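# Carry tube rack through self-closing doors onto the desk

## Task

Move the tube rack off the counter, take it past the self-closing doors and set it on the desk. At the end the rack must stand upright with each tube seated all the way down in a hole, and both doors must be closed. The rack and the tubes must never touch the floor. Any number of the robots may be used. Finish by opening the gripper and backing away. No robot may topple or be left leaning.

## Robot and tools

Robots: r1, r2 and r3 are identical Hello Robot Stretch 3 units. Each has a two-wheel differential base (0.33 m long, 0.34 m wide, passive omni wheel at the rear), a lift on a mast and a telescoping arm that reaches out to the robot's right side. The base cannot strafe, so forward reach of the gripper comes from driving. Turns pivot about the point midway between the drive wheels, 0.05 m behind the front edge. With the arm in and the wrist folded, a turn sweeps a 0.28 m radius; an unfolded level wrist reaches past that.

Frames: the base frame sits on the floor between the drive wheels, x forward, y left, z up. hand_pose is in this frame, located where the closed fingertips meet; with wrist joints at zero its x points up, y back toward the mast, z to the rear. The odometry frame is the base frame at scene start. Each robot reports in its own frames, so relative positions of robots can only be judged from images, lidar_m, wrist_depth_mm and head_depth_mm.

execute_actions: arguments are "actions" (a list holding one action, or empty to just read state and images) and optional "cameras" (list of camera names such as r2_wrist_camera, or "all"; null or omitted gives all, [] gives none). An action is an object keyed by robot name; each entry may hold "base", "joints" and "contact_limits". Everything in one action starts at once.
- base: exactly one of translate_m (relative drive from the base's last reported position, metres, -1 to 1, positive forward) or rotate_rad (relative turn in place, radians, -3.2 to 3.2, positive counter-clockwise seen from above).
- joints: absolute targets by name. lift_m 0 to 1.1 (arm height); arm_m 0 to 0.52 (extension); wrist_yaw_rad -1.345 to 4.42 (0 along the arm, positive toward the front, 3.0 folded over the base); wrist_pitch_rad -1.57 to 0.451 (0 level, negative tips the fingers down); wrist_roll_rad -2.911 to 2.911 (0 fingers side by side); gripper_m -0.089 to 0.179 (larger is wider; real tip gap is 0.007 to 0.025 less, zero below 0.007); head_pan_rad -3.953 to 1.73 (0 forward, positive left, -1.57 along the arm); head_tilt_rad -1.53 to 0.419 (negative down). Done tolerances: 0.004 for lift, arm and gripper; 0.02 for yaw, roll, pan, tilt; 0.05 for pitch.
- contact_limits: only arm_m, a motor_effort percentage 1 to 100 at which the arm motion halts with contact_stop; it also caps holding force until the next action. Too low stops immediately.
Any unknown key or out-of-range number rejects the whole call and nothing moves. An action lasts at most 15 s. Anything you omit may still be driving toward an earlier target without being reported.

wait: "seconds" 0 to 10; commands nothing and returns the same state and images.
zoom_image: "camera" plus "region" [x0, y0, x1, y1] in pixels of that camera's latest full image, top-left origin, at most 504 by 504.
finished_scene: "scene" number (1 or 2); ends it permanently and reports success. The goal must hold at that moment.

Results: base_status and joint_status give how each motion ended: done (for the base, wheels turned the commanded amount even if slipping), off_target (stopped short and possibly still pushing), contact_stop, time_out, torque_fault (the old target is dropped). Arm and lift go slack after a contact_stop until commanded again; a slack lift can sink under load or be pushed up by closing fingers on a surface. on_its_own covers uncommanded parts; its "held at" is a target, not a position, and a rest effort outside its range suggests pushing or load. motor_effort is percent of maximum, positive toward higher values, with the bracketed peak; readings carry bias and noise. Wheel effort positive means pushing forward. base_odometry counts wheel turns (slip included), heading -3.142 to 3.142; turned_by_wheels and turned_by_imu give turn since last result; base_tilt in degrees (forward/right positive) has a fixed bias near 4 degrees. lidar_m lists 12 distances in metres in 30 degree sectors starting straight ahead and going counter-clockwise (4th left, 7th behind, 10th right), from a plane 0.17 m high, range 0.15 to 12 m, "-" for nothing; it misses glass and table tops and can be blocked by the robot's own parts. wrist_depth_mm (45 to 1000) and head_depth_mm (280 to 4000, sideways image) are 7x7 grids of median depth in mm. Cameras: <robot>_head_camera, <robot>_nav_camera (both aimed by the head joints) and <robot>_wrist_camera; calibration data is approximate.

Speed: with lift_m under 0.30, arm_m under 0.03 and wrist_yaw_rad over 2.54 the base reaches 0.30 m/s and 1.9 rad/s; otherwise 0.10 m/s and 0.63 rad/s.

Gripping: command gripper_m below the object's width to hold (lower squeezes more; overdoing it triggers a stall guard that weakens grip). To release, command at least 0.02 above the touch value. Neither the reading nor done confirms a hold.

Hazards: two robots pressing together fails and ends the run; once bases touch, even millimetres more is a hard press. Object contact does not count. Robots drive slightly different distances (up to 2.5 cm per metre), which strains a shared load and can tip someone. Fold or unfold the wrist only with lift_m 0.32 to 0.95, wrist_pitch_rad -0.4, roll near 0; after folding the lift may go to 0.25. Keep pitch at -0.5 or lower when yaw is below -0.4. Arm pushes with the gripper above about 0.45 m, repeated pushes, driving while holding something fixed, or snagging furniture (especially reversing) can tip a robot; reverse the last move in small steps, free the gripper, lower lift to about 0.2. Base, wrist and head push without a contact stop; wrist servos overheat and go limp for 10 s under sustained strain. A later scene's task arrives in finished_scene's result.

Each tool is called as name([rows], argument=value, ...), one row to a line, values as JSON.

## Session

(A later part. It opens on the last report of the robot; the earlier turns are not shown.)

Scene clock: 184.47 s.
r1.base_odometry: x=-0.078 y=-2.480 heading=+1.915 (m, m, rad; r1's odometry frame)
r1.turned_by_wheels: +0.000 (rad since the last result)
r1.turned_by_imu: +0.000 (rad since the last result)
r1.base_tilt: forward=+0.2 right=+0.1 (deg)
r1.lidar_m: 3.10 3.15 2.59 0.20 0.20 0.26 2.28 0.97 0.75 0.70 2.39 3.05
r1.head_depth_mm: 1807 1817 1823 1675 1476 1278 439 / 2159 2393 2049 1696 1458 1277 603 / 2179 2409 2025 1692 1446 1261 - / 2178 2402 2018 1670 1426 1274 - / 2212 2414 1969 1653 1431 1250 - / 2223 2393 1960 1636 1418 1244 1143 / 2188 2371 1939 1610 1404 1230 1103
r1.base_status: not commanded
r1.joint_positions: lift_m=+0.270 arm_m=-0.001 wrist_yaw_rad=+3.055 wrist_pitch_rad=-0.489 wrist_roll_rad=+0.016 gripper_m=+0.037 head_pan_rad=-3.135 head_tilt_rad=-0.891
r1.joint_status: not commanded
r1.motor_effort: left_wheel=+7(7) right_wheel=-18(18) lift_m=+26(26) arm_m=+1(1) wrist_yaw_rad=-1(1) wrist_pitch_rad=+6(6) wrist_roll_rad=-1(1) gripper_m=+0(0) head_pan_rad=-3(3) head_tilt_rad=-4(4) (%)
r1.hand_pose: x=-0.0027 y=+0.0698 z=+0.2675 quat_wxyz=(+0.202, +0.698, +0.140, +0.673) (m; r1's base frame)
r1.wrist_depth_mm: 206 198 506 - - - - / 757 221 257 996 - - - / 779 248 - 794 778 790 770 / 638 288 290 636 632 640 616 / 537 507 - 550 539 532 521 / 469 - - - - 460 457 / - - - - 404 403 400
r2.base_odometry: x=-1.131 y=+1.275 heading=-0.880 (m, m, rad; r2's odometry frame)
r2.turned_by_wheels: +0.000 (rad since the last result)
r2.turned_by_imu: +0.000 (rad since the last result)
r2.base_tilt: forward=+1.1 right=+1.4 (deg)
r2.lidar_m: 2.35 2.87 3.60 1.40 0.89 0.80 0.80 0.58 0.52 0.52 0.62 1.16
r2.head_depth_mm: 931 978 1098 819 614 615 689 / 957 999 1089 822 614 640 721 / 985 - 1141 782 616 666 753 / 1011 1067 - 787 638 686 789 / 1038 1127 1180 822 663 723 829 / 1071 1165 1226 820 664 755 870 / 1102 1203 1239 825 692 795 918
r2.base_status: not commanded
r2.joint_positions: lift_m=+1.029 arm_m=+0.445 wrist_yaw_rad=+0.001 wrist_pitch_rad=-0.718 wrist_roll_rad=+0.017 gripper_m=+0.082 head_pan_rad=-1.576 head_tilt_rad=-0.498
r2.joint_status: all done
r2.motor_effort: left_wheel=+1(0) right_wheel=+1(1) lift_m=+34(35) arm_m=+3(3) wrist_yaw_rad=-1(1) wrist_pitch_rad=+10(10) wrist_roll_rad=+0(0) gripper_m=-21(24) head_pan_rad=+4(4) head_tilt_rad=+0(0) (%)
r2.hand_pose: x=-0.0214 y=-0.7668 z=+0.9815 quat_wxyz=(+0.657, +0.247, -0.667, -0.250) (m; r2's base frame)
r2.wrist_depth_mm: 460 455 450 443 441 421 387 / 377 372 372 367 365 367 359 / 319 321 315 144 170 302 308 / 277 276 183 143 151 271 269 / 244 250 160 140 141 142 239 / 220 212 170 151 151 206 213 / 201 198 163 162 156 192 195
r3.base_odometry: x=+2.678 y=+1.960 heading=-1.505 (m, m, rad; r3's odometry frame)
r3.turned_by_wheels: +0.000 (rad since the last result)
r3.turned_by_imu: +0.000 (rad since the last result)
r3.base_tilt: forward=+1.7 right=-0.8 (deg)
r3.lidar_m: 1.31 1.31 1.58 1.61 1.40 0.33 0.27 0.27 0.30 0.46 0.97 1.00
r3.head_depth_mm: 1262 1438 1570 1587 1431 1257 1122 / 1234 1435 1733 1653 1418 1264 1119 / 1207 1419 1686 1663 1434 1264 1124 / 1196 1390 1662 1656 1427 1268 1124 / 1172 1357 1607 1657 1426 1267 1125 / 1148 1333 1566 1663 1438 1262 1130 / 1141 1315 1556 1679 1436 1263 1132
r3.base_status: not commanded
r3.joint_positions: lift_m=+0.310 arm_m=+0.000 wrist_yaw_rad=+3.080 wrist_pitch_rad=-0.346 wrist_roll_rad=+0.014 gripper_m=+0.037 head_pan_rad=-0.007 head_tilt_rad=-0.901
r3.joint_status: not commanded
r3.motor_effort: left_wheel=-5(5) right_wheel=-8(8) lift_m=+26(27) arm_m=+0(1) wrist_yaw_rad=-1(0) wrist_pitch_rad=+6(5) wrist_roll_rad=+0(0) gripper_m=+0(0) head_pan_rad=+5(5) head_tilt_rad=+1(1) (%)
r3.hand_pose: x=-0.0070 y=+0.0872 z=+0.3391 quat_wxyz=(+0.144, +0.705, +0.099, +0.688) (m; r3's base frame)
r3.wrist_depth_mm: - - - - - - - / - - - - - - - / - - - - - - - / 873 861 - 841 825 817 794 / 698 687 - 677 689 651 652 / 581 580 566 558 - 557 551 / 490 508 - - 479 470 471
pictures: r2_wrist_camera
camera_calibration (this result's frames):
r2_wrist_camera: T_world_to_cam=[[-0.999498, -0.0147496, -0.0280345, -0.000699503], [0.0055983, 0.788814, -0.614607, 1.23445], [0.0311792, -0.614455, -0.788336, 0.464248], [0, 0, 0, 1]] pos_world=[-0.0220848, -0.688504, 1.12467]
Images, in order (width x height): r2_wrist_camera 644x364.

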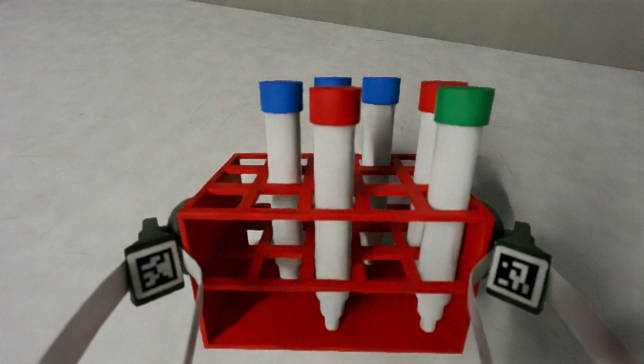

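execute_actions([
  {"r2":{"joints":{"lift_m":0.995}},"r1":{"base":{"rotate_rad":0.12}}},
], cameras=[])

execute_actions([
  {"r2":{"joints":{"gripper_m":0.179}},"r1":{"base":{"translate_m":-0.25}}},
], cameras=[])

execute_actions([
  {"r2":{"joints":{"lift_m":1.055,"wrist_pitch_rad":-0.78,"arm_m":0.46}},"r1":{"base":{"rotate_rad":-0.1}}},
], cameras=[])

execute_actions([
  {"r2":{"joints":{"wrist_pitch_rad":-0.9,"arm_m":0.515}},"r1":{"base":{"translate_m":-0.25}}},
], cameras=["r2_wrist_camera","r1_nav_camera","r3_nav_camera"])

Scene clock: 194.77 s.
r1.base_odometry: x=-0.078 y=-2.480 heading=+2.035 (m, m, rad; r1's odometry frame)
r1.turned_by_wheels: +0.120 (rad since the last result)
r1.turned_by_imu: +0.119 (rad since the last result)
r1.base_tilt: forward=+0.2 right=+0.2 (deg)
r1.lidar_m: 3.12 3.24 2.02 0.20 0.20 1.14 2.39 0.97 0.71 0.72 2.45 3.20
r1.head_depth_mm: 2129 2335 2032 1726 1477 1277 491 / 2125 2419 2042 1688 1462 1271 1132 / 2179 2409 2022 1688 1446 1273 - / 2239 2430 2000 1680 1432 1279 - / 2242 2430 1972 1654 1428 1249 - / 2247 2435 1947 1630 1412 1242 1135 / 2180 2383 1942 1539 1393 1229 1106
r1.base_status: done
r1.joint_positions: lift_m=+0.270 arm_m=-0.001 wrist_yaw_rad=+3.055 wrist_pitch_rad=-0.489 wrist_roll_rad=+0.016 gripper_m=+0.037 head_pan_rad=-3.135 head_tilt_rad=-0.891
r1.joint_status: not commanded
r1.motor_effort: left_wheel=-2(11) right_wheel=+1(13) lift_m=+26(26) arm_m=+1(0) wrist_yaw_rad=-2(1) wrist_pitch_rad=+6(6) wrist_roll_rad=-1(1) gripper_m=-1(1) head_pan_rad=-4(3) head_tilt_rad=-4(4) (%)
r1.hand_pose: x=-0.0027 y=+0.0698 z=+0.2675 quat_wxyz=(+0.202, +0.698, +0.140, +0.673) (m; r1's base frame)
r1.wrist_depth_mm: 789 222 222 - - - - / 854 249 244 918 - - - / 809 286 - 725 786 776 792 / 640 609 311 595 641 630 634 / 537 535 - 561 549 536 533 / 469 - - - - 458 455 / - - - - 405 402 401
r2.base_odometry: x=-1.131 y=+1.275 heading=-0.880 (m, m, rad; r2's odometry frame)
r2.turned_by_wheels: +0.000 (rad since the last result)
r2.turned_by_imu: +0.000 (rad since the last result)
r2.base_tilt: forward=+1.1 right=+1.3 (deg)
r2.lidar_m: 2.35 2.86 3.59 1.41 0.89 0.80 0.80 0.58 0.52 0.52 0.62 1.16
r2.head_depth_mm: 927 998 - 765 615 615 688 / 960 1015 1075 819 615 640 719 / 985 1038 1049 783 615 664 751 / 1013 1075 - 783 639 686 788 / 1037 1129 1183 786 664 726 828 / 1075 1162 1219 824 665 756 872 / 1107 1202 1246 827 692 794 925
r2.base_status: not commanded
r2.joint_positions: lift_m=+0.996 arm_m=+0.445 wrist_yaw_rad=+0.001 wrist_pitch_rad=-0.709 wrist_roll_rad=+0.017 gripper_m=+0.082 head_pan_rad=-1.576 head_tilt_rad=-0.498
r2.joint_status: all done
r2.motor_effort: left_wheel=+1(0) right_wheel=+1(1) lift_m=+14(31) arm_m=+4(2) wrist_yaw_rad=-1(1) wrist_pitch_rad=+5(10) wrist_roll_rad=+0(1) gripper_m=-22(22) head_pan_rad=+4(4) head_tilt_rad=-1(0) (%)
r2.hand_pose: x=-0.0214 y=-0.7685 z=+0.9491 quat_wxyz=(+0.658, +0.244, -0.668, -0.248) (m; r2's base frame)
r2.wrist_depth_mm: 401 397 392 386 370 389 374 / 322 324 301 129 142 110 313 / 274 273 169 93 151 90 266 / 238 236 145 130 139 220 230 / 210 212 132 127 142 130 204 / 188 183 176 175 174 177 183 / - 169 168 167 167 167 166
r3.base_odometry: x=+2.678 y=+1.960 heading=-1.505 (m, m, rad; r3's odometry frame)
r3.turned_by_wheels: +0.000 (rad since the last result)
r3.turned_by_imu: +0.001 (rad since the last result)
r3.base_tilt: forward=+1.6 right=-0.7 (deg)
r3.lidar_m: 1.31 1.31 1.58 1.61 1.40 0.33 0.27 0.27 0.30 0.46 0.97 1.00
r3.head_depth_mm: 1262 1399 1572 1587 1429 1260 1121 / 1228 1429 1748 1657 1443 1270 1121 / 1214 1417 1682 1650 1447 1251 1125 / 1186 1391 1655 1647 1443 1266 1128 / 1172 1357 1610 1666 1430 1268 1130 / 1154 1326 1580 1643 1447 1267 1127 / 1129 1310 1535 1671 1431 1268 1130
r3.base_status: not commanded
r3.joint_positions: lift_m=+0.310 arm_m=+0.000 wrist_yaw_rad=+3.080 wrist_pitch_rad=-0.346 wrist_roll_rad=+0.014 gripper_m=+0.037 head_pan_rad=-0.007 head_tilt_rad=-0.901
r3.joint_status: not commanded
r3.motor_effort: left_wheel=-5(5) right_wheel=-8(8) lift_m=+26(27) arm_m=-1(0) wrist_yaw_rad=-1(1) wrist_pitch_rad=+5(6) wrist_roll_rad=+0(0) gripper_m=+0(0) head_pan_rad=+4(4) head_tilt_rad=+1(0) (%)
r3.hand_pose: x=-0.0070 y=+0.0872 z=+0.3391 quat_wxyz=(+0.144, +0.705, +0.099, +0.688) (m; r3's base frame)
r3.wrist_depth_mm: - - - - - - - / - - - - - - - / - - - - - - - / 867 862 - 844 824 810 821 / 699 688 - 680 686 665 653 / 575 574 571 562 - 555 546 / 494 500 - - 482 476 471
pictures: none
No camera images: the call's "cameras" was empty. Leave "cameras" out to get every camera's image.

Scene clock: 197.37 s.
r1.base_odometry: x=+0.033 y=-2.703 heading=+2.034 (m, m, rad; r1's odometry frame)
r1.turned_by_wheels: +0.000 (rad since the last result)
r1.turned_by_imu: +0.001 (rad since the last result)
r1.base_tilt: forward=+0.2 right=+0.2 (deg)
r1.lidar_m: 3.35 0.28 0.22 0.40 0.82 1.15 2.14 0.76 0.74 0.68 0.76 3.42
r1.head_depth_mm: 1901 2171 2072 1730 1464 1283 1157 / 1894 2211 2045 1704 1455 1272 1150 / 1949 2274 2032 1684 1448 1270 - / 2017 2254 1978 1665 1426 1278 - / 2012 2283 1976 1676 1416 1243 - / 1999 2286 1959 1647 1409 1243 1135 / 1973 2211 1923 1622 1382 1230 1105
r1.base_status: done
r1.joint_positions: lift_m=+0.270 arm_m=-0.001 wrist_yaw_rad=+3.055 wrist_pitch_rad=-0.489 wrist_roll_rad=+0.016 gripper_m=+0.037 head_pan_rad=-3.135 head_tilt_rad=-0.891
r1.joint_status: not commanded
r1.motor_effort: left_wheel=-2(11) right_wheel=+1(3) lift_m=+26(26) arm_m=+0(1) wrist_yaw_rad=+0(1) wrist_pitch_rad=+6(6) wrist_roll_rad=+0(1) gripper_m=-1(0) head_pan_rad=-3(3) head_tilt_rad=-4(4) (%)
r1.hand_pose: x=-0.0027 y=+0.0698 z=+0.2675 quat_wxyz=(+0.202, +0.698, +0.140, +0.673) (m; r1's base frame)
r1.wrist_depth_mm: 808 796 805 810 376 225 223 / 872 881 865 871 372 246 258 / 803 797 - 778 332 274 722 / 652 627 642 632 337 312 599 / 543 543 - 555 362 371 521 / 474 - - - - 444 453 / - - - - 399 404 401
r2.base_odometry: x=-1.131 y=+1.275 heading=-0.880 (m, m, rad; r2's odometry frame)
r2.turned_by_wheels: +0.000 (rad since the last result)
r2.turned_by_imu: +0.000 (rad since the last result)
r2.base_tilt: forward=+1.1 right=+1.3 (deg)
r2.lidar_m: 2.35 2.86 3.59 1.40 0.88 0.80 0.80 0.58 0.52 0.52 0.62 1.17
r2.head_depth_mm: 930 1000 - 763 614 615 689 / 955 1018 1077 820 614 639 718 / 980 1039 1047 777 616 665 751 / 1010 1084 - 775 638 688 787 / 1041 1126 1181 784 665 724 827 / 1071 1163 1220 822 666 758 871 / 1101 1204 1240 825 693 793 921
r2.base_status: not commanded
r2.joint_positions: lift_m=+0.995 arm_m=+0.445 wrist_yaw_rad=+0.001 wrist_pitch_rad=-0.713 wrist_roll_rad=+0.017 gripper_m=+0.179 head_pan_rad=-1.576 head_tilt_rad=-0.498
r2.joint_status: all done
r2.motor_effort: left_wheel=+1(1) right_wheel=+1(1) lift_m=+15(15) arm_m=+2(3) wrist_yaw_rad=-2(1) wrist_pitch_rad=+7(7) wrist_roll_rad=+0(1) gripper_m=+0(97) head_pan_rad=+4(4) head_tilt_rad=-1(1) (%)
r2.hand_pose: x=-0.0214 y=-0.7678 z=+0.9484 quat_wxyz=(+0.657, +0.245, -0.668, -0.249) (m; r2's base frame)
r2.wrist_depth_mm: 393 387 388 382 379 381 373 / 322 319 297 137 141 111 308 / 271 271 169 91 151 90 263 / 234 235 145 129 136 219 228 / 208 210 154 126 146 130 203 / 191 182 178 177 176 179 186 / 166 168 167 167 166 166 162
r3.base_odometry: x=+2.678 y=+1.960 heading=-1.505 (m, m, rad; r3's odometry frame)
r3.turned_by_wheels: +0.000 (rad since the last result)
r3.turned_by_imu: +0.000 (rad since the last result)
r3.base_tilt: forward=+1.8 right=-0.8 (deg)
r3.lidar_m: 1.30 1.31 1.58 1.61 1.40 0.33 0.27 0.27 0.30 0.46 3.95 0.76
r3.head_depth_mm: 1254 1420 1579 985 1219 1161 1126 / 1235 1435 1730 1659 1305 1224 1122 / 1210 1409 1694 1662 1441 1264 1127 / 1190 1373 1654 1650 1433 1265 1134 / 1169 1351 1602 1668 1440 1263 1132 / 1157 1330 1577 1678 1444 1267 1129 / 1129 1303 1542 1664 1444 1260 1134
r3.base_status: not commanded
r3.joint_positions: lift_m=+0.310 arm_m=+0.000 wrist_yaw_rad=+3.080 wrist_pitch_rad=-0.346 wrist_roll_rad=+0.014 gripper_m=+0.037 head_pan_rad=-0.007 head_tilt_rad=-0.901
r3.joint_status: not commanded
r3.motor_effort: left_wheel=-5(5) right_wheel=-8(8) lift_m=+27(27) arm_m=-1(0) wrist_yaw_rad=+0(0) wrist_pitch_rad=+6(6) wrist_roll_rad=+0(0) gripper_m=+0(0) head_pan_rad=+4(5) head_tilt_rad=+1(0) (%)
r3.hand_pose: x=-0.0070 y=+0.0872 z=+0.3391 quat_wxyz=(+0.144, +0.705, +0.099, +0.688) (m; r3's base frame)
r3.wrist_depth_mm: - - - - - - - / - - - - - - - / - - - - - - - / 868 862 - 861 836 820 799 / 692 692 - 671 685 654 657 / 579 574 568 560 - 549 543 / 497 502 - - 478 478 470
pictures: none
No camera images: the call's "cameras" was empty. Leave "cameras" out to get every camera's image.

Scene clock: 198.73 s.
r1.base_odometry: x=+0.033 y=-2.703 heading=+1.935 (m, m, rad; r1's odometry frame)
r1.turned_by_wheels: -0.100 (rad since the last result)
r1.turned_by_imu: -0.099 (rad since the last result)
r1.base_tilt: forward=+0.2 right=+0.2 (deg)
r1.lidar_m: 3.37 3.43 0.22 0.24 0.81 1.04 2.14 0.76 0.76 0.68 0.72 3.12
r1.head_depth_mm: 1890 1898 1886 1695 1476 1277 1155 / 1953 2262 2037 1700 1453 1279 1149 / 1936 2261 2011 1702 1442 1266 - / 1963 2259 1997 1676 1430 1278 - / 1999 2261 1973 1655 1412 1252 - / 1991 2274 1946 1644 1424 1237 1142 / 1954 2228 1927 1627 1395 1227 1103
r1.base_status: done
r1.joint_positions: lift_m=+0.270 arm_m=-0.001 wrist_yaw_rad=+3.055 wrist_pitch_rad=-0.489 wrist_roll_rad=+0.016 gripper_m=+0.037 head_pan_rad=-3.135 head_tilt_rad=-0.891
r1.joint_status: not commanded
r1.motor_effort: left_wheel=+1(8) right_wheel=+0(2) lift_m=+26(26) arm_m=+0(1) wrist_yaw_rad=+0(1) wrist_pitch_rad=+6(6) wrist_roll_rad=-1(0) gripper_m=-1(1) head_pan_rad=-3(3) head_tilt_rad=-4(4) (%)
r1.hand_pose: x=-0.0027 y=+0.0698 z=+0.2675 quat_wxyz=(+0.202, +0.698, +0.140, +0.673) (m; r1's base frame)
r1.wrist_depth_mm: 735 776 784 786 249 233 262 / 802 831 858 846 276 261 961 / 778 773 - 741 303 297 791 / 625 642 640 614 339 354 627 / 538 545 - 542 369 501 525 / 473 - - - - 461 460 / - - - - 407 400 401
r2.base_odometry: x=-1.131 y=+1.275 heading=-0.880 (m, m, rad; r2's odometry frame)
r2.turned_by_wheels: +0.000 (rad since the last result)
r2.turned_by_imu: +0.000 (rad since the last result)
r2.base_tilt: forward=+1.1 right=+1.3 (deg)
r2.lidar_m: 2.35 2.87 3.59 1.41 0.89 0.80 0.80 0.58 0.52 0.52 0.62 1.17
r2.head_depth_mm: 930 - 1071 816 615 615 690 / 952 1049 1085 819 614 639 718 / 970 - 1129 783 617 666 752 / 1013 - - 778 639 687 789 / 1041 1126 1191 802 663 724 827 / 1073 1162 1225 824 664 758 869 / 1107 1207 1242 824 692 794 919
r2.base_status: not commanded
r2.joint_positions: lift_m=+1.055 arm_m=+0.460 wrist_yaw_rad=+0.001 wrist_pitch_rad=-0.788 wrist_roll_rad=+0.017 gripper_m=+0.179 head_pan_rad=-1.576 head_tilt_rad=-0.498
r2.joint_status: all done
r2.motor_effort: left_wheel=+1(1) right_wheel=+1(1) lift_m=+33(34) arm_m=+2(1) wrist_yaw_rad=-1(1) wrist_pitch_rad=+5(6) wrist_roll_rad=+0(1) gripper_m=-1(1) head_pan_rad=+4(3) head_tilt_rad=-1(0) (%)
r2.hand_pose: x=-0.0214 y=-0.7682 z=+0.9945 quat_wxyz=(+0.648, +0.270, -0.658, -0.274) (m; r2's base frame)
r2.wrist_depth_mm: 428 426 426 419 428 415 388 / 369 365 365 362 359 358 353 / 322 322 319 301 302 314 312 / 286 285 272 184 172 279 278 / 258 261 213 166 167 241 251 / 238 229 214 188 174 229 231 / 211 212 212 210 211 210 206
r3.base_odometry: x=+2.678 y=+1.960 heading=-1.505 (m, m, rad; r3's odometry frame)
r3.turned_by_wheels: +0.000 (rad since the last result)
r3.turned_by_imu: +0.000 (rad since the last result)
r3.base_tilt: forward=+1.7 right=-0.8 (deg)
r3.lidar_m: 1.30 1.31 1.58 1.61 1.41 0.33 0.27 0.27 0.29 0.46 3.94 0.76
r3.head_depth_mm: 1247 1415 1564 995 1250 1166 1120 / 1239 1446 1715 1651 1303 1247 1127 / 1211 1416 1686 1662 1431 1262 1123 / 1194 1390 1648 1651 1441 1262 1123 / 1177 1362 1617 1659 1440 1271 1135 / 1156 1331 1573 1661 1449 1270 1130 / 1135 1303 1538 1658 1434 1273 1127
r3.base_status: not commanded
r3.joint_positions: lift_m=+0.310 arm_m=+0.000 wrist_yaw_rad=+3.080 wrist_pitch_rad=-0.346 wrist_roll_rad=+0.014 gripper_m=+0.037 head_pan_rad=-0.007 head_tilt_rad=-0.901
r3.joint_status: not commanded
r3.motor_effort: left_wheel=-5(5) right_wheel=-9(8) lift_m=+26(27) arm_m=+0(0) wrist_yaw_rad=+0(0) wrist_pitch_rad=+6(5) wrist_roll_rad=+0(0) gripper_m=+0(0) head_pan_rad=+5(5) head_tilt_rad=+1(1) (%)
r3.hand_pose: x=-0.0070 y=+0.0872 z=+0.3391 quat_wxyz=(+0.144, +0.705, +0.099, +0.688) (m; r3's base frame)
r3.wrist_depth_mm: - - - - - - - / - - - - - - - / - - - - - - - / 866 852 - 839 817 826 795 / 691 701 - 674 687 654 655 / 581 569 570 566 - 558 545 / 494 501 - - 480 474 469
pictures: none
No camera images: the call's "cameras" was empty. Leave "cameras" out to get every camera's image.

Scene clock: 201.33 s.
r1.base_odometry: x=+0.122 y=-2.937 heading=+1.935 (m, m, rad; r1's odometry frame)
r1.turned_by_wheels: +0.000 (rad since the last result)
r1.turned_by_imu: +0.001 (rad since the last result)
r1.base_tilt: forward=+0.2 right=+0.2 (deg)
r1.lidar_m: 3.61 0.38 0.45 0.77 0.79 1.02 1.89 2.01 0.61 0.74 0.74 3.13
r1.head_depth_mm: 1688 1864 1857 1688 1465 1285 1167 / 1707 2003 2049 1708 1458 1270 1147 / 1704 1974 2018 1689 1439 1265 - / 1748 2025 2004 1663 1434 1278 - / 1758 2038 1970 1665 1416 1252 - / 1769 2044 1953 1634 1411 1234 1134 / 1754 2030 1933 1625 1393 1226 1106
r1.base_status: done
r1.joint_positions: lift_m=+0.270 arm_m=-0.001 wrist_yaw_rad=+3.055 wrist_pitch_rad=-0.489 wrist_roll_rad=+0.016 gripper_m=+0.037 head_pan_rad=-3.135 head_tilt_rad=-0.891
r1.joint_status: not commanded
r1.motor_effort: left_wheel=+1(8) right_wheel=+0(5) lift_m=+26(26) arm_m=+1(0) wrist_yaw_rad=-1(1) wrist_pitch_rad=+6(6) wrist_roll_rad=-1(0) gripper_m=-1(0) head_pan_rad=-3(3) head_tilt_rad=-4(4) (%)
r1.hand_pose: x=-0.0027 y=+0.0698 z=+0.2675 quat_wxyz=(+0.202, +0.698, +0.140, +0.673) (m; r1's base frame)
r1.wrist_depth_mm: 717 736 771 793 779 550 388 / 802 790 820 875 854 546 387 / 800 775 - 780 774 573 394 / 645 640 641 623 646 550 385 / 536 543 - 553 551 508 409 / 474 - - - - 455 446 / - - - - 400 403 403
r2.base_odometry: x=-1.131 y=+1.275 heading=-0.880 (m, m, rad; r2's odometry frame)
r2.turned_by_wheels: +0.000 (rad since the last result)
r2.turned_by_imu: +0.000 (rad since the last result)
r2.base_tilt: forward=+1.1 right=+1.4 (deg)
r2.lidar_m: 2.35 2.86 3.60 1.41 0.88 0.80 0.80 0.58 0.52 0.52 0.62 1.16
r2.head_depth_mm: 931 - 1076 817 615 616 688 / 949 1051 1086 820 615 639 719 / 974 - 1120 782 616 665 752 / 1007 - 807 781 639 687 790 / 1038 1132 1179 800 664 725 829 / 1072 1163 1224 827 665 757 872 / 1105 1204 1239 824 693 794 919
r2.base_status: not commanded
r2.joint_positions: lift_m=+1.055 arm_m=+0.515 wrist_yaw_rad=+0.001 wrist_pitch_rad=-0.907 wrist_roll_rad=+0.017 gripper_m=+0.179 head_pan_rad=-1.576 head_tilt_rad=-0.498
r2.joint_status: all done
r2.motor_effort: left_wheel=+1(0) right_wheel=+1(1) lift_m=+33(33) arm_m=+3(3) wrist_yaw_rad=-1(1) wrist_pitch_rad=+4(3) wrist_roll_rad=+1(1) gripper_m=+0(0) head_pan_rad=+4(3) head_tilt_rad=-2(1) (%)
r2.hand_pose: x=-0.0215 y=-0.7986 z=+0.9766 quat_wxyz=(+0.631, +0.308, -0.640, -0.312) (m; r2's base frame)
r2.wrist_depth_mm: 343 346 340 336 334 329 331 / 309 305 305 301 302 297 296 / 278 277 275 273 273 271 268 / 255 253 248 163 159 247 247 / 234 236 155 155 154 106 228 / 219 212 146 98 143 96 213 / 200 201 167 132 132 193 195
r3.base_odometry: x=+2.678 y=+1.960 heading=-1.505 (m, m, rad; r3's odometry frame)
r3.turned_by_wheels: +0.000 (rad since the last result)
r3.turned_by_imu: +0.000 (rad since the last result)
r3.base_tilt: forward=+1.7 right=-0.7 (deg)
r3.lidar_m: 0.72 1.31 1.57 1.61 1.40 0.33 0.27 0.27 0.30 0.46 3.94 0.61
r3.head_depth_mm: 632 1399 1568 1578 1433 1217 1126 / 1209 1351 1586 1040 899 1162 1128 / 1206 1425 1674 980 1236 1172 1126 / 1192 1376 1651 1670 1413 1243 1136 / 1176 1345 1605 1664 1442 1260 1128 / 1157 1328 1572 1668 1444 1271 1131 / 1132 1304 1543 1664 1438 1262 1129
r3.base_status: not commanded
r3.joint_positions: lift_m=+0.310 arm_m=+0.000 wrist_yaw_rad=+3.080 wrist_pitch_rad=-0.346 wrist_roll_rad=+0.014 gripper_m=+0.037 head_pan_rad=-0.007 head_tilt_rad=-0.901
r3.joint_status: not commanded
r3.motor_effort: left_wheel=-5(5) right_wheel=-8(8) lift_m=+26(27) arm_m=+0(0) wrist_yaw_rad=+0(0) wrist_pitch_rad=+5(6) wrist_roll_rad=+0(0) gripper_m=+0(0) head_pan_rad=+5(5) head_tilt_rad=+0(1) (%)
r3.hand_pose: x=-0.0070 y=+0.0872 z=+0.3391 quat_wxyz=(+0.144, +0.705, +0.099, +0.688) (m; r3's base frame)
r3.wrist_depth_mm: - - - - - - - / - - - - - - - / - - - - - - - / 892 877 - 829 820 817 803 / 692 682 - 664 685 660 654 / 575 577 569 564 - 554 550 / 495 500 - - 476 481 468
pictures: r1_nav_camera (sideways: a quarter turn counterclockwise sets it upright), r2_wrist_camera, r3_nav_camera (sideways: a quarter turn counterclockwise sets it upright)
camera_calibration (this result's frames):
r1_nav_camera: T_world_to_cam=[[-0.799182, -0.0445538, 0.599435, -0.73478], [-0.061732, 0.99806, -0.00812051, 0.0658278], [-0.59791, -0.0434941, -0.800382, 1.00332], [0, 0, 0, 1]] pos_world=[0.0167346, -0.0547989, 1.24403]
r2_wrist_camera: T_world_to_cam=[[-0.999505, -0.00908111, -0.0301139, 0.00519081], [0.00563686, 0.890198, -0.455539, 1.18213], [0.0309441, -0.455484, -0.889706, 0.666813], [0, 0, 0, 1]] pos_world=[-0.0221092, -0.748556, 1.13193]
r3_nav_camera: T_world_to_cam=[[0.815998, -0.0484939, 0.576017, -0.710294], [-0.0213022, -0.998321, -0.0538698, 0.122916], [0.577662, 0.0316872, -0.81566, 1.01083], [0, 0, 0, 1]] pos_world=[-0.00169918, 0.0562346, 1.24025]
Images, in order (width x height): r1_nav_camera 672x504, r2_wrist_camera 644x364, r3_nav_camera 672x504.

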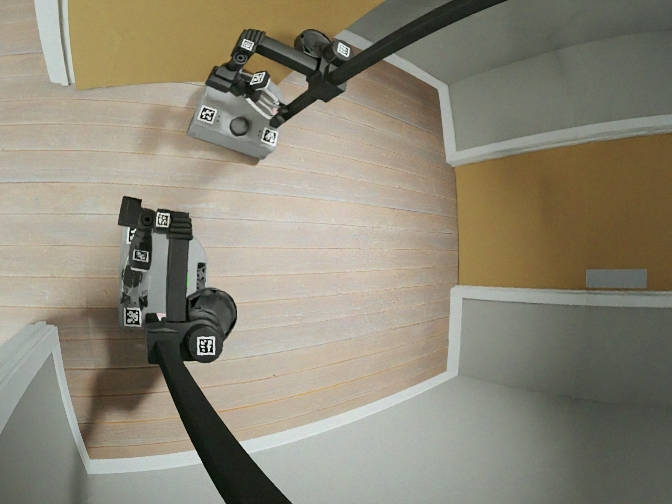

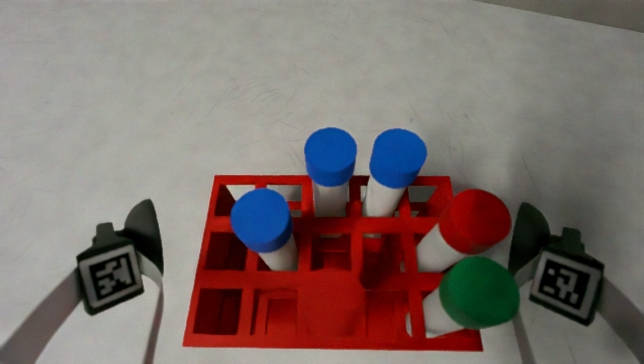

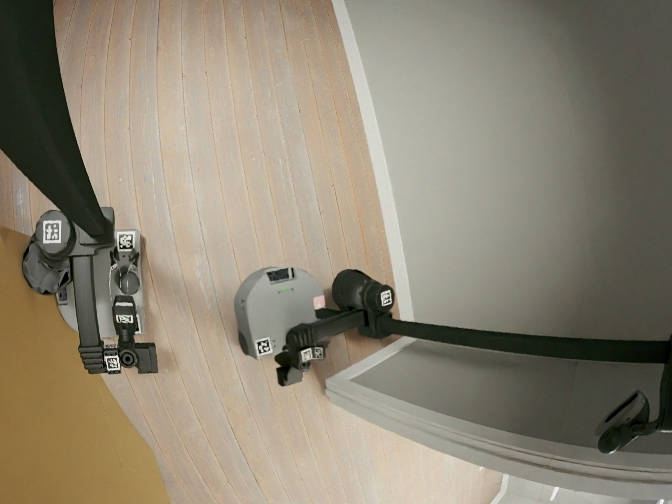

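execute_actions([
  {"r2":{"joints":{"lift_m":1.04,"arm_m":0.508}},"r1":{"base":{"translate_m":-0.5}}},
], cameras=[])

execute_actions([
  {"r2":{"joints":{"gripper_m":0.083}},"r1":{"base":{"translate_m":-0.5}}},
], cameras=["r2_wrist_camera"])

execute_actions([
  {"r2":{"joints":{"lift_m":1.07}},"r1":{"base":{"translate_m":-0.5},"joints":{"head_tilt_rad":-1.1}}},
], cameras=["r2_wrist_camera","r1_nav_camera"])

Scene clock: 211.90 s.
r1.base_odometry: x=+0.300 y=-3.404 heading=+1.935 (m, m, rad; r1's odometry frame)
r1.turned_by_wheels: +0.000 (rad since the last result)
r1.turned_by_imu: +0.002 (rad since the last result)
r1.base_tilt: forward=+0.2 right=+0.1 (deg)
r1.lidar_m: 0.84 0.84 0.78 0.73 0.75 0.97 1.39 1.50 1.45 0.58 0.56 1.01
r1.head_depth_mm: 1264 1471 1681 1653 1470 1284 1167 / 1257 1460 1763 1714 1456 1274 1140 / 1251 1446 1736 1678 1449 1266 - / 1298 1489 1778 1669 1435 1284 - / 1320 1537 1829 1660 1424 1243 - / 1302 1512 1797 1639 1417 1241 1134 / 1298 1506 1805 1634 1408 1236 1102
r1.base_status: done
r1.joint_positions: lift_m=+0.270 arm_m=-0.001 wrist_yaw_rad=+3.055 wrist_pitch_rad=-0.489 wrist_roll_rad=+0.016 gripper_m=+0.037 head_pan_rad=-3.135 head_tilt_rad=-0.891
r1.joint_status: not commanded
r1.motor_effort: left_wheel=+1(7) right_wheel=+0(5) lift_m=+26(26) arm_m=+1(0) wrist_yaw_rad=-1(1) wrist_pitch_rad=+6(6) wrist_roll_rad=+0(1) gripper_m=+0(0) head_pan_rad=-3(3) head_tilt_rad=-4(4) (%)
r1.hand_pose: x=-0.0027 y=+0.0698 z=+0.2675 quat_wxyz=(+0.202, +0.698, +0.140, +0.673) (m; r1's base frame)
r1.wrist_depth_mm: 690 698 738 780 789 787 824 / 777 773 810 816 814 888 881 / 780 795 - 793 782 785 785 / 643 641 629 633 636 627 623 / 542 550 - 541 549 528 529 / 475 - - - - 461 454 / - - - - 400 403 404
r2.base_odometry: x=-1.131 y=+1.275 heading=-0.880 (m, m, rad; r2's odometry frame)
r2.turned_by_wheels: +0.000 (rad since the last result)
r2.turned_by_imu: +0.000 (rad since the last result)
r2.base_tilt: forward=+1.0 right=+1.4 (deg)
r2.lidar_m: 2.35 2.86 3.59 1.41 0.89 0.80 0.80 0.58 0.52 0.52 0.62 1.17
r2.head_depth_mm: 930 975 1083 818 614 616 689 / 956 - 1091 822 616 639 719 / 980 - 1130 779 616 664 751 / 1011 1081 - 779 639 688 788 / 1039 1125 1175 785 665 725 829 / 1070 1170 1226 827 665 756 869 / 1103 1205 1245 825 694 793 920
r2.base_status: not commanded
r2.joint_positions: lift_m=+1.040 arm_m=+0.508 wrist_yaw_rad=+0.001 wrist_pitch_rad=-0.907 wrist_roll_rad=+0.017 gripper_m=+0.179 head_pan_rad=-1.576 head_tilt_rad=-0.498
r2.joint_status: all done
r2.motor_effort: left_wheel=+1(1) right_wheel=+1(1) lift_m=+15(29) arm_m=-3(4) wrist_yaw_rad=-1(1) wrist_pitch_rad=+4(4) wrist_roll_rad=+0(0) gripper_m=+0(0) head_pan_rad=+4(4) head_tilt_rad=-1(1) (%)
r2.hand_pose: x=-0.0215 y=-0.7922 z=+0.9625 quat_wxyz=(+0.631, +0.308, -0.640, -0.312) (m; r2's base frame)
r2.wrist_depth_mm: 323 321 317 314 313 310 309 / 289 288 285 283 280 280 279 / 261 259 258 115 116 254 254 / 239 237 101 145 145 98 231 / 221 222 141 139 138 89 213 / 207 199 148 85 132 85 201 / 187 189 183 182 182 183 183
r3.base_odometry: x=+2.678 y=+1.960 heading=-1.505 (m, m, rad; r3's odometry frame)
r3.turned_by_wheels: +0.000 (rad since the last result)
r3.turned_by_imu: +0.001 (rad since the last result)
r3.base_tilt: forward=+1.7 right=-0.8 (deg)
r3.lidar_m: 1.31 0.56 1.58 1.61 1.40 0.33 0.27 0.27 0.30 0.46 3.94 1.00
r3.head_depth_mm: 1253 1417 1572 1572 1435 1261 1124 / 1227 1439 1720 1650 1427 1262 1128 / 1222 1405 1695 1645 1433 1251 1119 / 1187 1392 1654 1647 1432 1255 1133 / 1173 1362 1604 1667 1439 1240 1127 / 1149 1339 1586 1680 1212 1102 1130 / 1133 1302 1483 971 940 1107 1134
r3.base_status: not commanded
r3.joint_positions: lift_m=+0.310 arm_m=+0.000 wrist_yaw_rad=+3.080 wrist_pitch_rad=-0.346 wrist_roll_rad=+0.014 gripper_m=+0.037 head_pan_rad=-0.007 head_tilt_rad=-0.901
r3.joint_status: not commanded
r3.motor_effort: left_wheel=-5(5) right_wheel=-7(8) lift_m=+26(27) arm_m=+0(0) wrist_yaw_rad=-1(1) wrist_pitch_rad=+6(6) wrist_roll_rad=+0(0) gripper_m=+0(0) head_pan_rad=+5(3) head_tilt_rad=+1(0) (%)
r3.hand_pose: x=-0.0070 y=+0.0872 z=+0.3391 quat_wxyz=(+0.144, +0.705, +0.099, +0.688) (m; r3's base frame)
r3.wrist_depth_mm: - - - - - - - / - - - - - - - / - - - - - - - / 878 857 - 840 827 782 520 / 690 678 - 680 686 614 453 / 581 570 565 551 - 556 459 / 492 506 - - 477 479 456
pictures: none
No camera images: the call's "cameras" was empty. Leave "cameras" out to get every camera's image.

Scene clock: 215.13 s.
r1.base_odometry: x=+0.478 y=-3.871 heading=+1.935 (m, m, rad; r1's odometry frame)
r1.turned_by_wheels: +0.000 (rad since the last result)
r1.turned_by_imu: +0.001 (rad since the last result)
r1.base_tilt: forward=+0.2 right=+0.1 (deg)
r1.lidar_m: 1.33 1.07 0.74 0.70 0.71 0.92 0.89 1.00 1.19 1.40 0.80 0.85
r1.head_depth_mm: 804 934 1115 1381 1467 1283 1161 / 798 927 1106 1383 1467 1271 1146 / 791 921 1105 1367 1445 1262 - / 829 956 1132 1378 1436 1274 - / 859 999 1190 1471 1424 1244 - / 854 998 1185 1462 1419 1236 1134 / 848 986 1170 1452 1400 1235 1104
r1.base_status: done
r1.joint_positions: lift_m=+0.270 arm_m=-0.001 wrist_yaw_rad=+3.055 wrist_pitch_rad=-0.489 wrist_roll_rad=+0.016 gripper_m=+0.037 head_pan_rad=-3.135 head_tilt_rad=-0.891
r1.joint_status: not commanded
r1.motor_effort: left_wheel=+1(8) right_wheel=+0(4) lift_m=+26(26) arm_m=+0(1) wrist_yaw_rad=-1(1) wrist_pitch_rad=+6(6) wrist_roll_rad=-1(1) gripper_m=+0(0) head_pan_rad=-3(3) head_tilt_rad=-4(4) (%)
r1.hand_pose: x=-0.0027 y=+0.0698 z=+0.2675 quat_wxyz=(+0.202, +0.698, +0.140, +0.673) (m; r1's base frame)
r1.wrist_depth_mm: 658 675 702 707 729 743 770 / 718 740 794 770 780 840 836 / 754 775 - 769 781 778 762 / 652 641 636 636 630 625 633 / 541 550 - 545 548 534 531 / 476 - - - - 461 454 / - - - - 401 401 406
r2.base_odometry: x=-1.131 y=+1.275 heading=-0.880 (m, m, rad; r2's odometry frame)
r2.turned_by_wheels: +0.000 (rad since the last result)
r2.turned_by_imu: +0.000 (rad since the last result)
r2.base_tilt: forward=+1.1 right=+1.3 (deg)
r2.lidar_m: 2.35 2.86 3.61 1.40 0.89 0.80 0.80 0.58 0.52 0.52 0.62 1.17
r2.head_depth_mm: 931 973 1086 818 614 616 690 / 956 - 1092 819 614 639 719 / 983 - 1123 782 615 665 751 / 1010 1079 - 787 639 687 788 / 1039 1127 1182 802 665 723 828 / 1073 1168 1217 825 666 757 870 / 1105 1203 1245 827 692 792 919
r2.base_status: not commanded
r2.joint_positions: lift_m=+1.040 arm_m=+0.508 wrist_yaw_rad=+0.001 wrist_pitch_rad=-0.907 wrist_roll_rad=+0.017 gripper_m=+0.084 head_pan_rad=-1.576 head_tilt_rad=-0.498
r2.joint_status: all done
r2.motor_effort: left_wheel=+0(0) right_wheel=+1(1) lift_m=+15(15) arm_m=-4(4) wrist_yaw_rad=-1(2) wrist_pitch_rad=+4(5) wrist_roll_rad=+1(1) gripper_m=-23(100) head_pan_rad=+3(4) head_tilt_rad=-1(0) (%)
r2.hand_pose: x=-0.0215 y=-0.7922 z=+0.9626 quat_wxyz=(+0.631, +0.308, -0.640, -0.312) (m; r2's base frame)
r2.wrist_depth_mm: 324 322 317 315 311 310 308 / 290 288 286 282 277 280 279 / 260 261 259 139 135 253 254 / 239 237 104 149 149 101 232 / 219 222 136 91 137 91 214 / 205 199 146 124 136 129 199 / 189 189 185 184 186 185 185
r3.base_odometry: x=+2.678 y=+1.960 heading=-1.505 (m, m, rad; r3's odometry frame)
r3.turned_by_wheels: +0.000 (rad since the last result)
r3.turned_by_imu: +0.001 (rad since the last result)
r3.base_tilt: forward=+1.7 right=-0.8 (deg)
r3.lidar_m: 1.31 1.31 0.84 1.61 1.40 0.33 0.27 0.27 0.29 0.46 3.94 1.00
r3.head_depth_mm: 1260 1428 1556 1587 1427 1257 1121 / 1239 1456 1733 1655 1427 1257 1125 / 1201 1415 1690 1656 1432 1259 1138 / 1192 1380 1652 1656 1427 1267 1128 / 1168 1360 1617 1676 1432 1274 1126 / 1153 1334 1570 1671 1434 1269 1126 / 1136 1305 1556 1653 1442 1265 1130
r3.base_status: not commanded
r3.joint_positions: lift_m=+0.310 arm_m=+0.000 wrist_yaw_rad=+3.080 wrist_pitch_rad=-0.346 wrist_roll_rad=+0.014 gripper_m=+0.037 head_pan_rad=-0.007 head_tilt_rad=-0.901
r3.joint_status: not commanded
r3.motor_effort: left_wheel=-5(5) right_wheel=-8(9) lift_m=+26(27) arm_m=-1(0) wrist_yaw_rad=+0(0) wrist_pitch_rad=+6(6) wrist_roll_rad=+0(0) gripper_m=+0(0) head_pan_rad=+5(4) head_tilt_rad=+1(0) (%)
r3.hand_pose: x=-0.0070 y=+0.0872 z=+0.3391 quat_wxyz=(+0.144, +0.705, +0.099, +0.688) (m; r3's base frame)
r3.wrist_depth_mm: - - - - - 821 - / - - - - - 927 - / - - - - 970 815 - / 863 860 - 850 814 817 813 / 698 690 - 670 691 648 638 / 583 572 575 560 - 549 544 / 494 506 - - 474 473 470
pictures: r2_wrist_camera
camera_calibration (this result's frames):
r2_wrist_camera: T_world_to_cam=[[-0.999506, -0.00912628, -0.0300763, 0.0047544], [0.00558649, 0.890095, -0.45574, 1.1702], [0.03093, -0.455683, -0.889604, 0.65701], [0, 0, 0, 1]] pos_world=[-0.0221065, -0.742153, 1.11793]
Images, in order (width x height): r2_wrist_camera 644x364.

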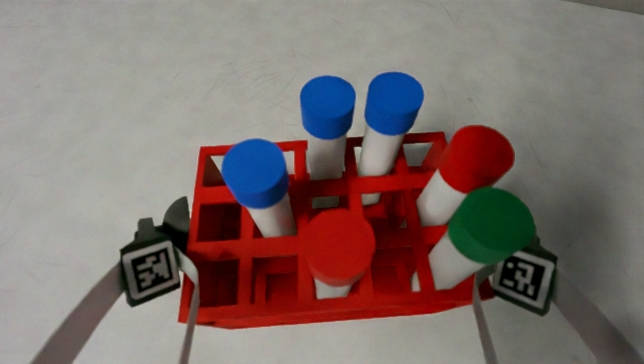

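Scene clock: 218.37 s.
r1.base_odometry: x=+0.656 y=-4.339 heading=+1.935 (m, m, rad; r1's odometry frame)
r1.turned_by_wheels: +0.000 (rad since the last result)
r1.turned_by_imu: +0.001 (rad since the last result)
r1.base_tilt: forward=+0.2 right=+0.2 (deg)
r1.lidar_m: 1.82 1.02 0.70 0.66 0.62 0.43 0.39 0.49 0.64 1.23 1.47 1.19
r1.head_depth_mm: 375 456 582 800 1248 1259 1113 / 369 455 578 793 1234 1240 1102 / 359 437 556 790 1227 - 1082 / 427 500 614 820 1137 - 1068 / 448 546 693 943 1269 - 1058 / 447 542 688 934 1264 1214 1049 / 446 541 685 931 1251 1174 1082
r1.base_status: done
r1.joint_positions: lift_m=+0.270 arm_m=-0.001 wrist_yaw_rad=+3.055 wrist_pitch_rad=-0.489 wrist_roll_rad=+0.016 gripper_m=+0.037 head_pan_rad=-3.135 head_tilt_rad=-1.087
r1.joint_status: all done
r1.motor_effort: left_wheel=+1(8) right_wheel=+0(6) lift_m=+26(26) arm_m=+0(1) wrist_yaw_rad=+0(0) wrist_pitch_rad=+6(6) wrist_roll_rad=+0(1) gripper_m=-1(1) head_pan_rad=-3(3) head_tilt_rad=-6(25) (%)
r1.hand_pose: x=-0.0027 y=+0.0698 z=+0.2675 quat_wxyz=(+0.202, +0.698, +0.140, +0.673) (m; r1's base frame)
r1.wrist_depth_mm: 555 645 663 674 686 708 731 / 552 698 723 735 758 790 798 / 543 746 - 791 763 783 772 / 528 634 632 630 629 625 629 / 504 549 - 550 551 533 529 / 462 - - - - 460 461 / - - - - 403 402 398
r2.base_odometry: x=-1.131 y=+1.275 heading=-0.880 (m, m, rad; r2's odometry frame)
r2.turned_by_wheels: +0.000 (rad since the last result)
r2.turned_by_imu: +0.000 (rad since the last result)
r2.base_tilt: forward=+1.1 right=+1.3 (deg)
r2.lidar_m: 2.35 2.87 3.59 1.41 0.89 0.80 0.80 0.58 0.52 0.52 0.62 1.17
r2.head_depth_mm: 922 - 1062 819 614 614 688 / 945 1042 1089 820 616 639 719 / 969 - 1121 785 614 664 752 / 1008 - 797 790 638 688 789 / 1040 1125 1181 807 664 724 828 / 1075 1161 1228 825 664 757 871 / 1104 1206 1242 824 692 793 917
r2.base_status: not commanded
r2.joint_positions: lift_m=+1.069 arm_m=+0.508 wrist_yaw_rad=+0.001 wrist_pitch_rad=-0.913 wrist_roll_rad=+0.017 gripper_m=+0.084 head_pan_rad=-1.576 head_tilt_rad=-0.498
r2.joint_status: all done
r2.motor_effort: left_wheel=+1(0) right_wheel=+1(1) lift_m=+34(35) arm_m=-3(3) wrist_yaw_rad=-1(1) wrist_pitch_rad=+7(7) wrist_roll_rad=+1(0) gripper_m=-23(23) head_pan_rad=+3(4) head_tilt_rad=+0(2) (%)
r2.hand_pose: x=-0.0215 y=-0.7909 z=+0.9907 quat_wxyz=(+0.630, +0.309, -0.639, -0.314) (m; r2's base frame)
r2.wrist_depth_mm: 358 359 355 352 352 347 361 / 325 323 321 316 315 313 312 / 295 294 293 136 135 285 284 / 270 270 107 149 148 107 262 / 250 250 136 91 137 91 241 / 230 224 154 123 134 125 224 / 216 215 208 210 210 210 210
r3.base_odometry: x=+2.678 y=+1.960 heading=-1.505 (m, m, rad; r3's odometry frame)
r3.turned_by_wheels: +0.000 (rad since the last result)
r3.turned_by_imu: +0.001 (rad since the last result)
r3.base_tilt: forward=+1.8 right=-0.8 (deg)
r3.lidar_m: 1.30 1.31 1.26 1.61 1.40 0.33 0.27 0.27 0.30 0.46 3.93 1.00
r3.head_depth_mm: 1247 1417 1559 1588 1437 1259 1121 / 1236 1439 1739 1652 1431 1258 1129 / 1217 1420 1685 1654 1435 1269 1122 / 1193 1381 1644 1654 1437 1267 1128 / 1174 1370 1609 1668 1439 1270 1127 / 1147 1333 1579 1666 1441 1269 1129 / 1135 1308 1524 1664 1439 1263 1130
r3.base_status: not commanded
r3.joint_positions: lift_m=+0.310 arm_m=+0.000 wrist_yaw_rad=+3.080 wrist_pitch_rad=-0.346 wrist_roll_rad=+0.014 gripper_m=+0.037 head_pan_rad=-0.007 head_tilt_rad=-0.901
r3.joint_status: not commanded
r3.motor_effort: left_wheel=-5(5) right_wheel=-8(7) lift_m=+26(27) arm_m=-1(0) wrist_yaw_rad=-1(1) wrist_pitch_rad=+5(6) wrist_roll_rad=+0(0) gripper_m=+0(0) head_pan_rad=+4(4) head_tilt_rad=+0(0) (%)
r3.hand_pose: x=-0.0070 y=+0.0872 z=+0.3391 quat_wxyz=(+0.144, +0.705, +0.099, +0.688) (m; r3's base frame)
r3.wrist_depth_mm: - - - - - - - / - - - - - - - / - - - - - - - / 875 857 - 840 822 810 807 / 702 687 - 676 692 654 654 / 580 574 570 560 - 559 543 / 493 500 - - 478 473 470
pictures: r1_nav_camera (sideways: a quarter turn counterclockwise sets it upright), r2_wrist_camera
camera_calibration (this result's frames):
r1_nav_camera: T_world_to_cam=[[-0.900525, -0.0452529, 0.432442, -0.516624], [-0.0591066, 0.998078, -0.0186407, 0.0795045], [-0.430767, -0.0423466, -0.901469, 1.13368], [0, 0, 0, 1]] pos_world=[0.0278209, -0.0547227, 1.24687]
r2_wrist_camera: T_world_to_cam=[[-0.999506, -0.00893526, -0.0301339, 0.00581983], [0.00558945, 0.892928, -0.450166, 1.17851], [0.0309297, -0.450112, -0.892436, 0.689845], [0, 0, 0, 1]] pos_world=[-0.022107, -0.741768, 1.14634]
Images, in order (width x height): r1_nav_camera 672x504, r2_wrist_camera 644x364.

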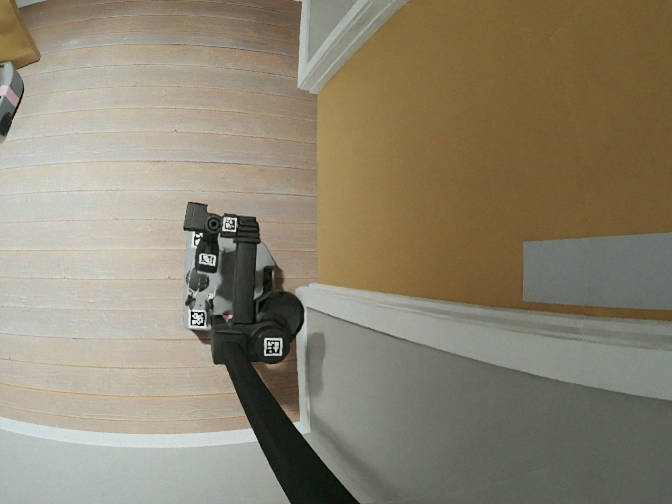

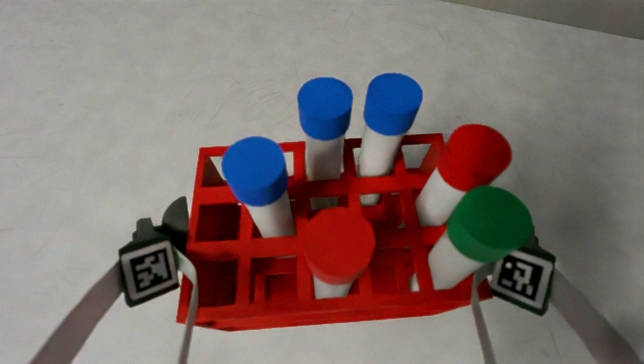

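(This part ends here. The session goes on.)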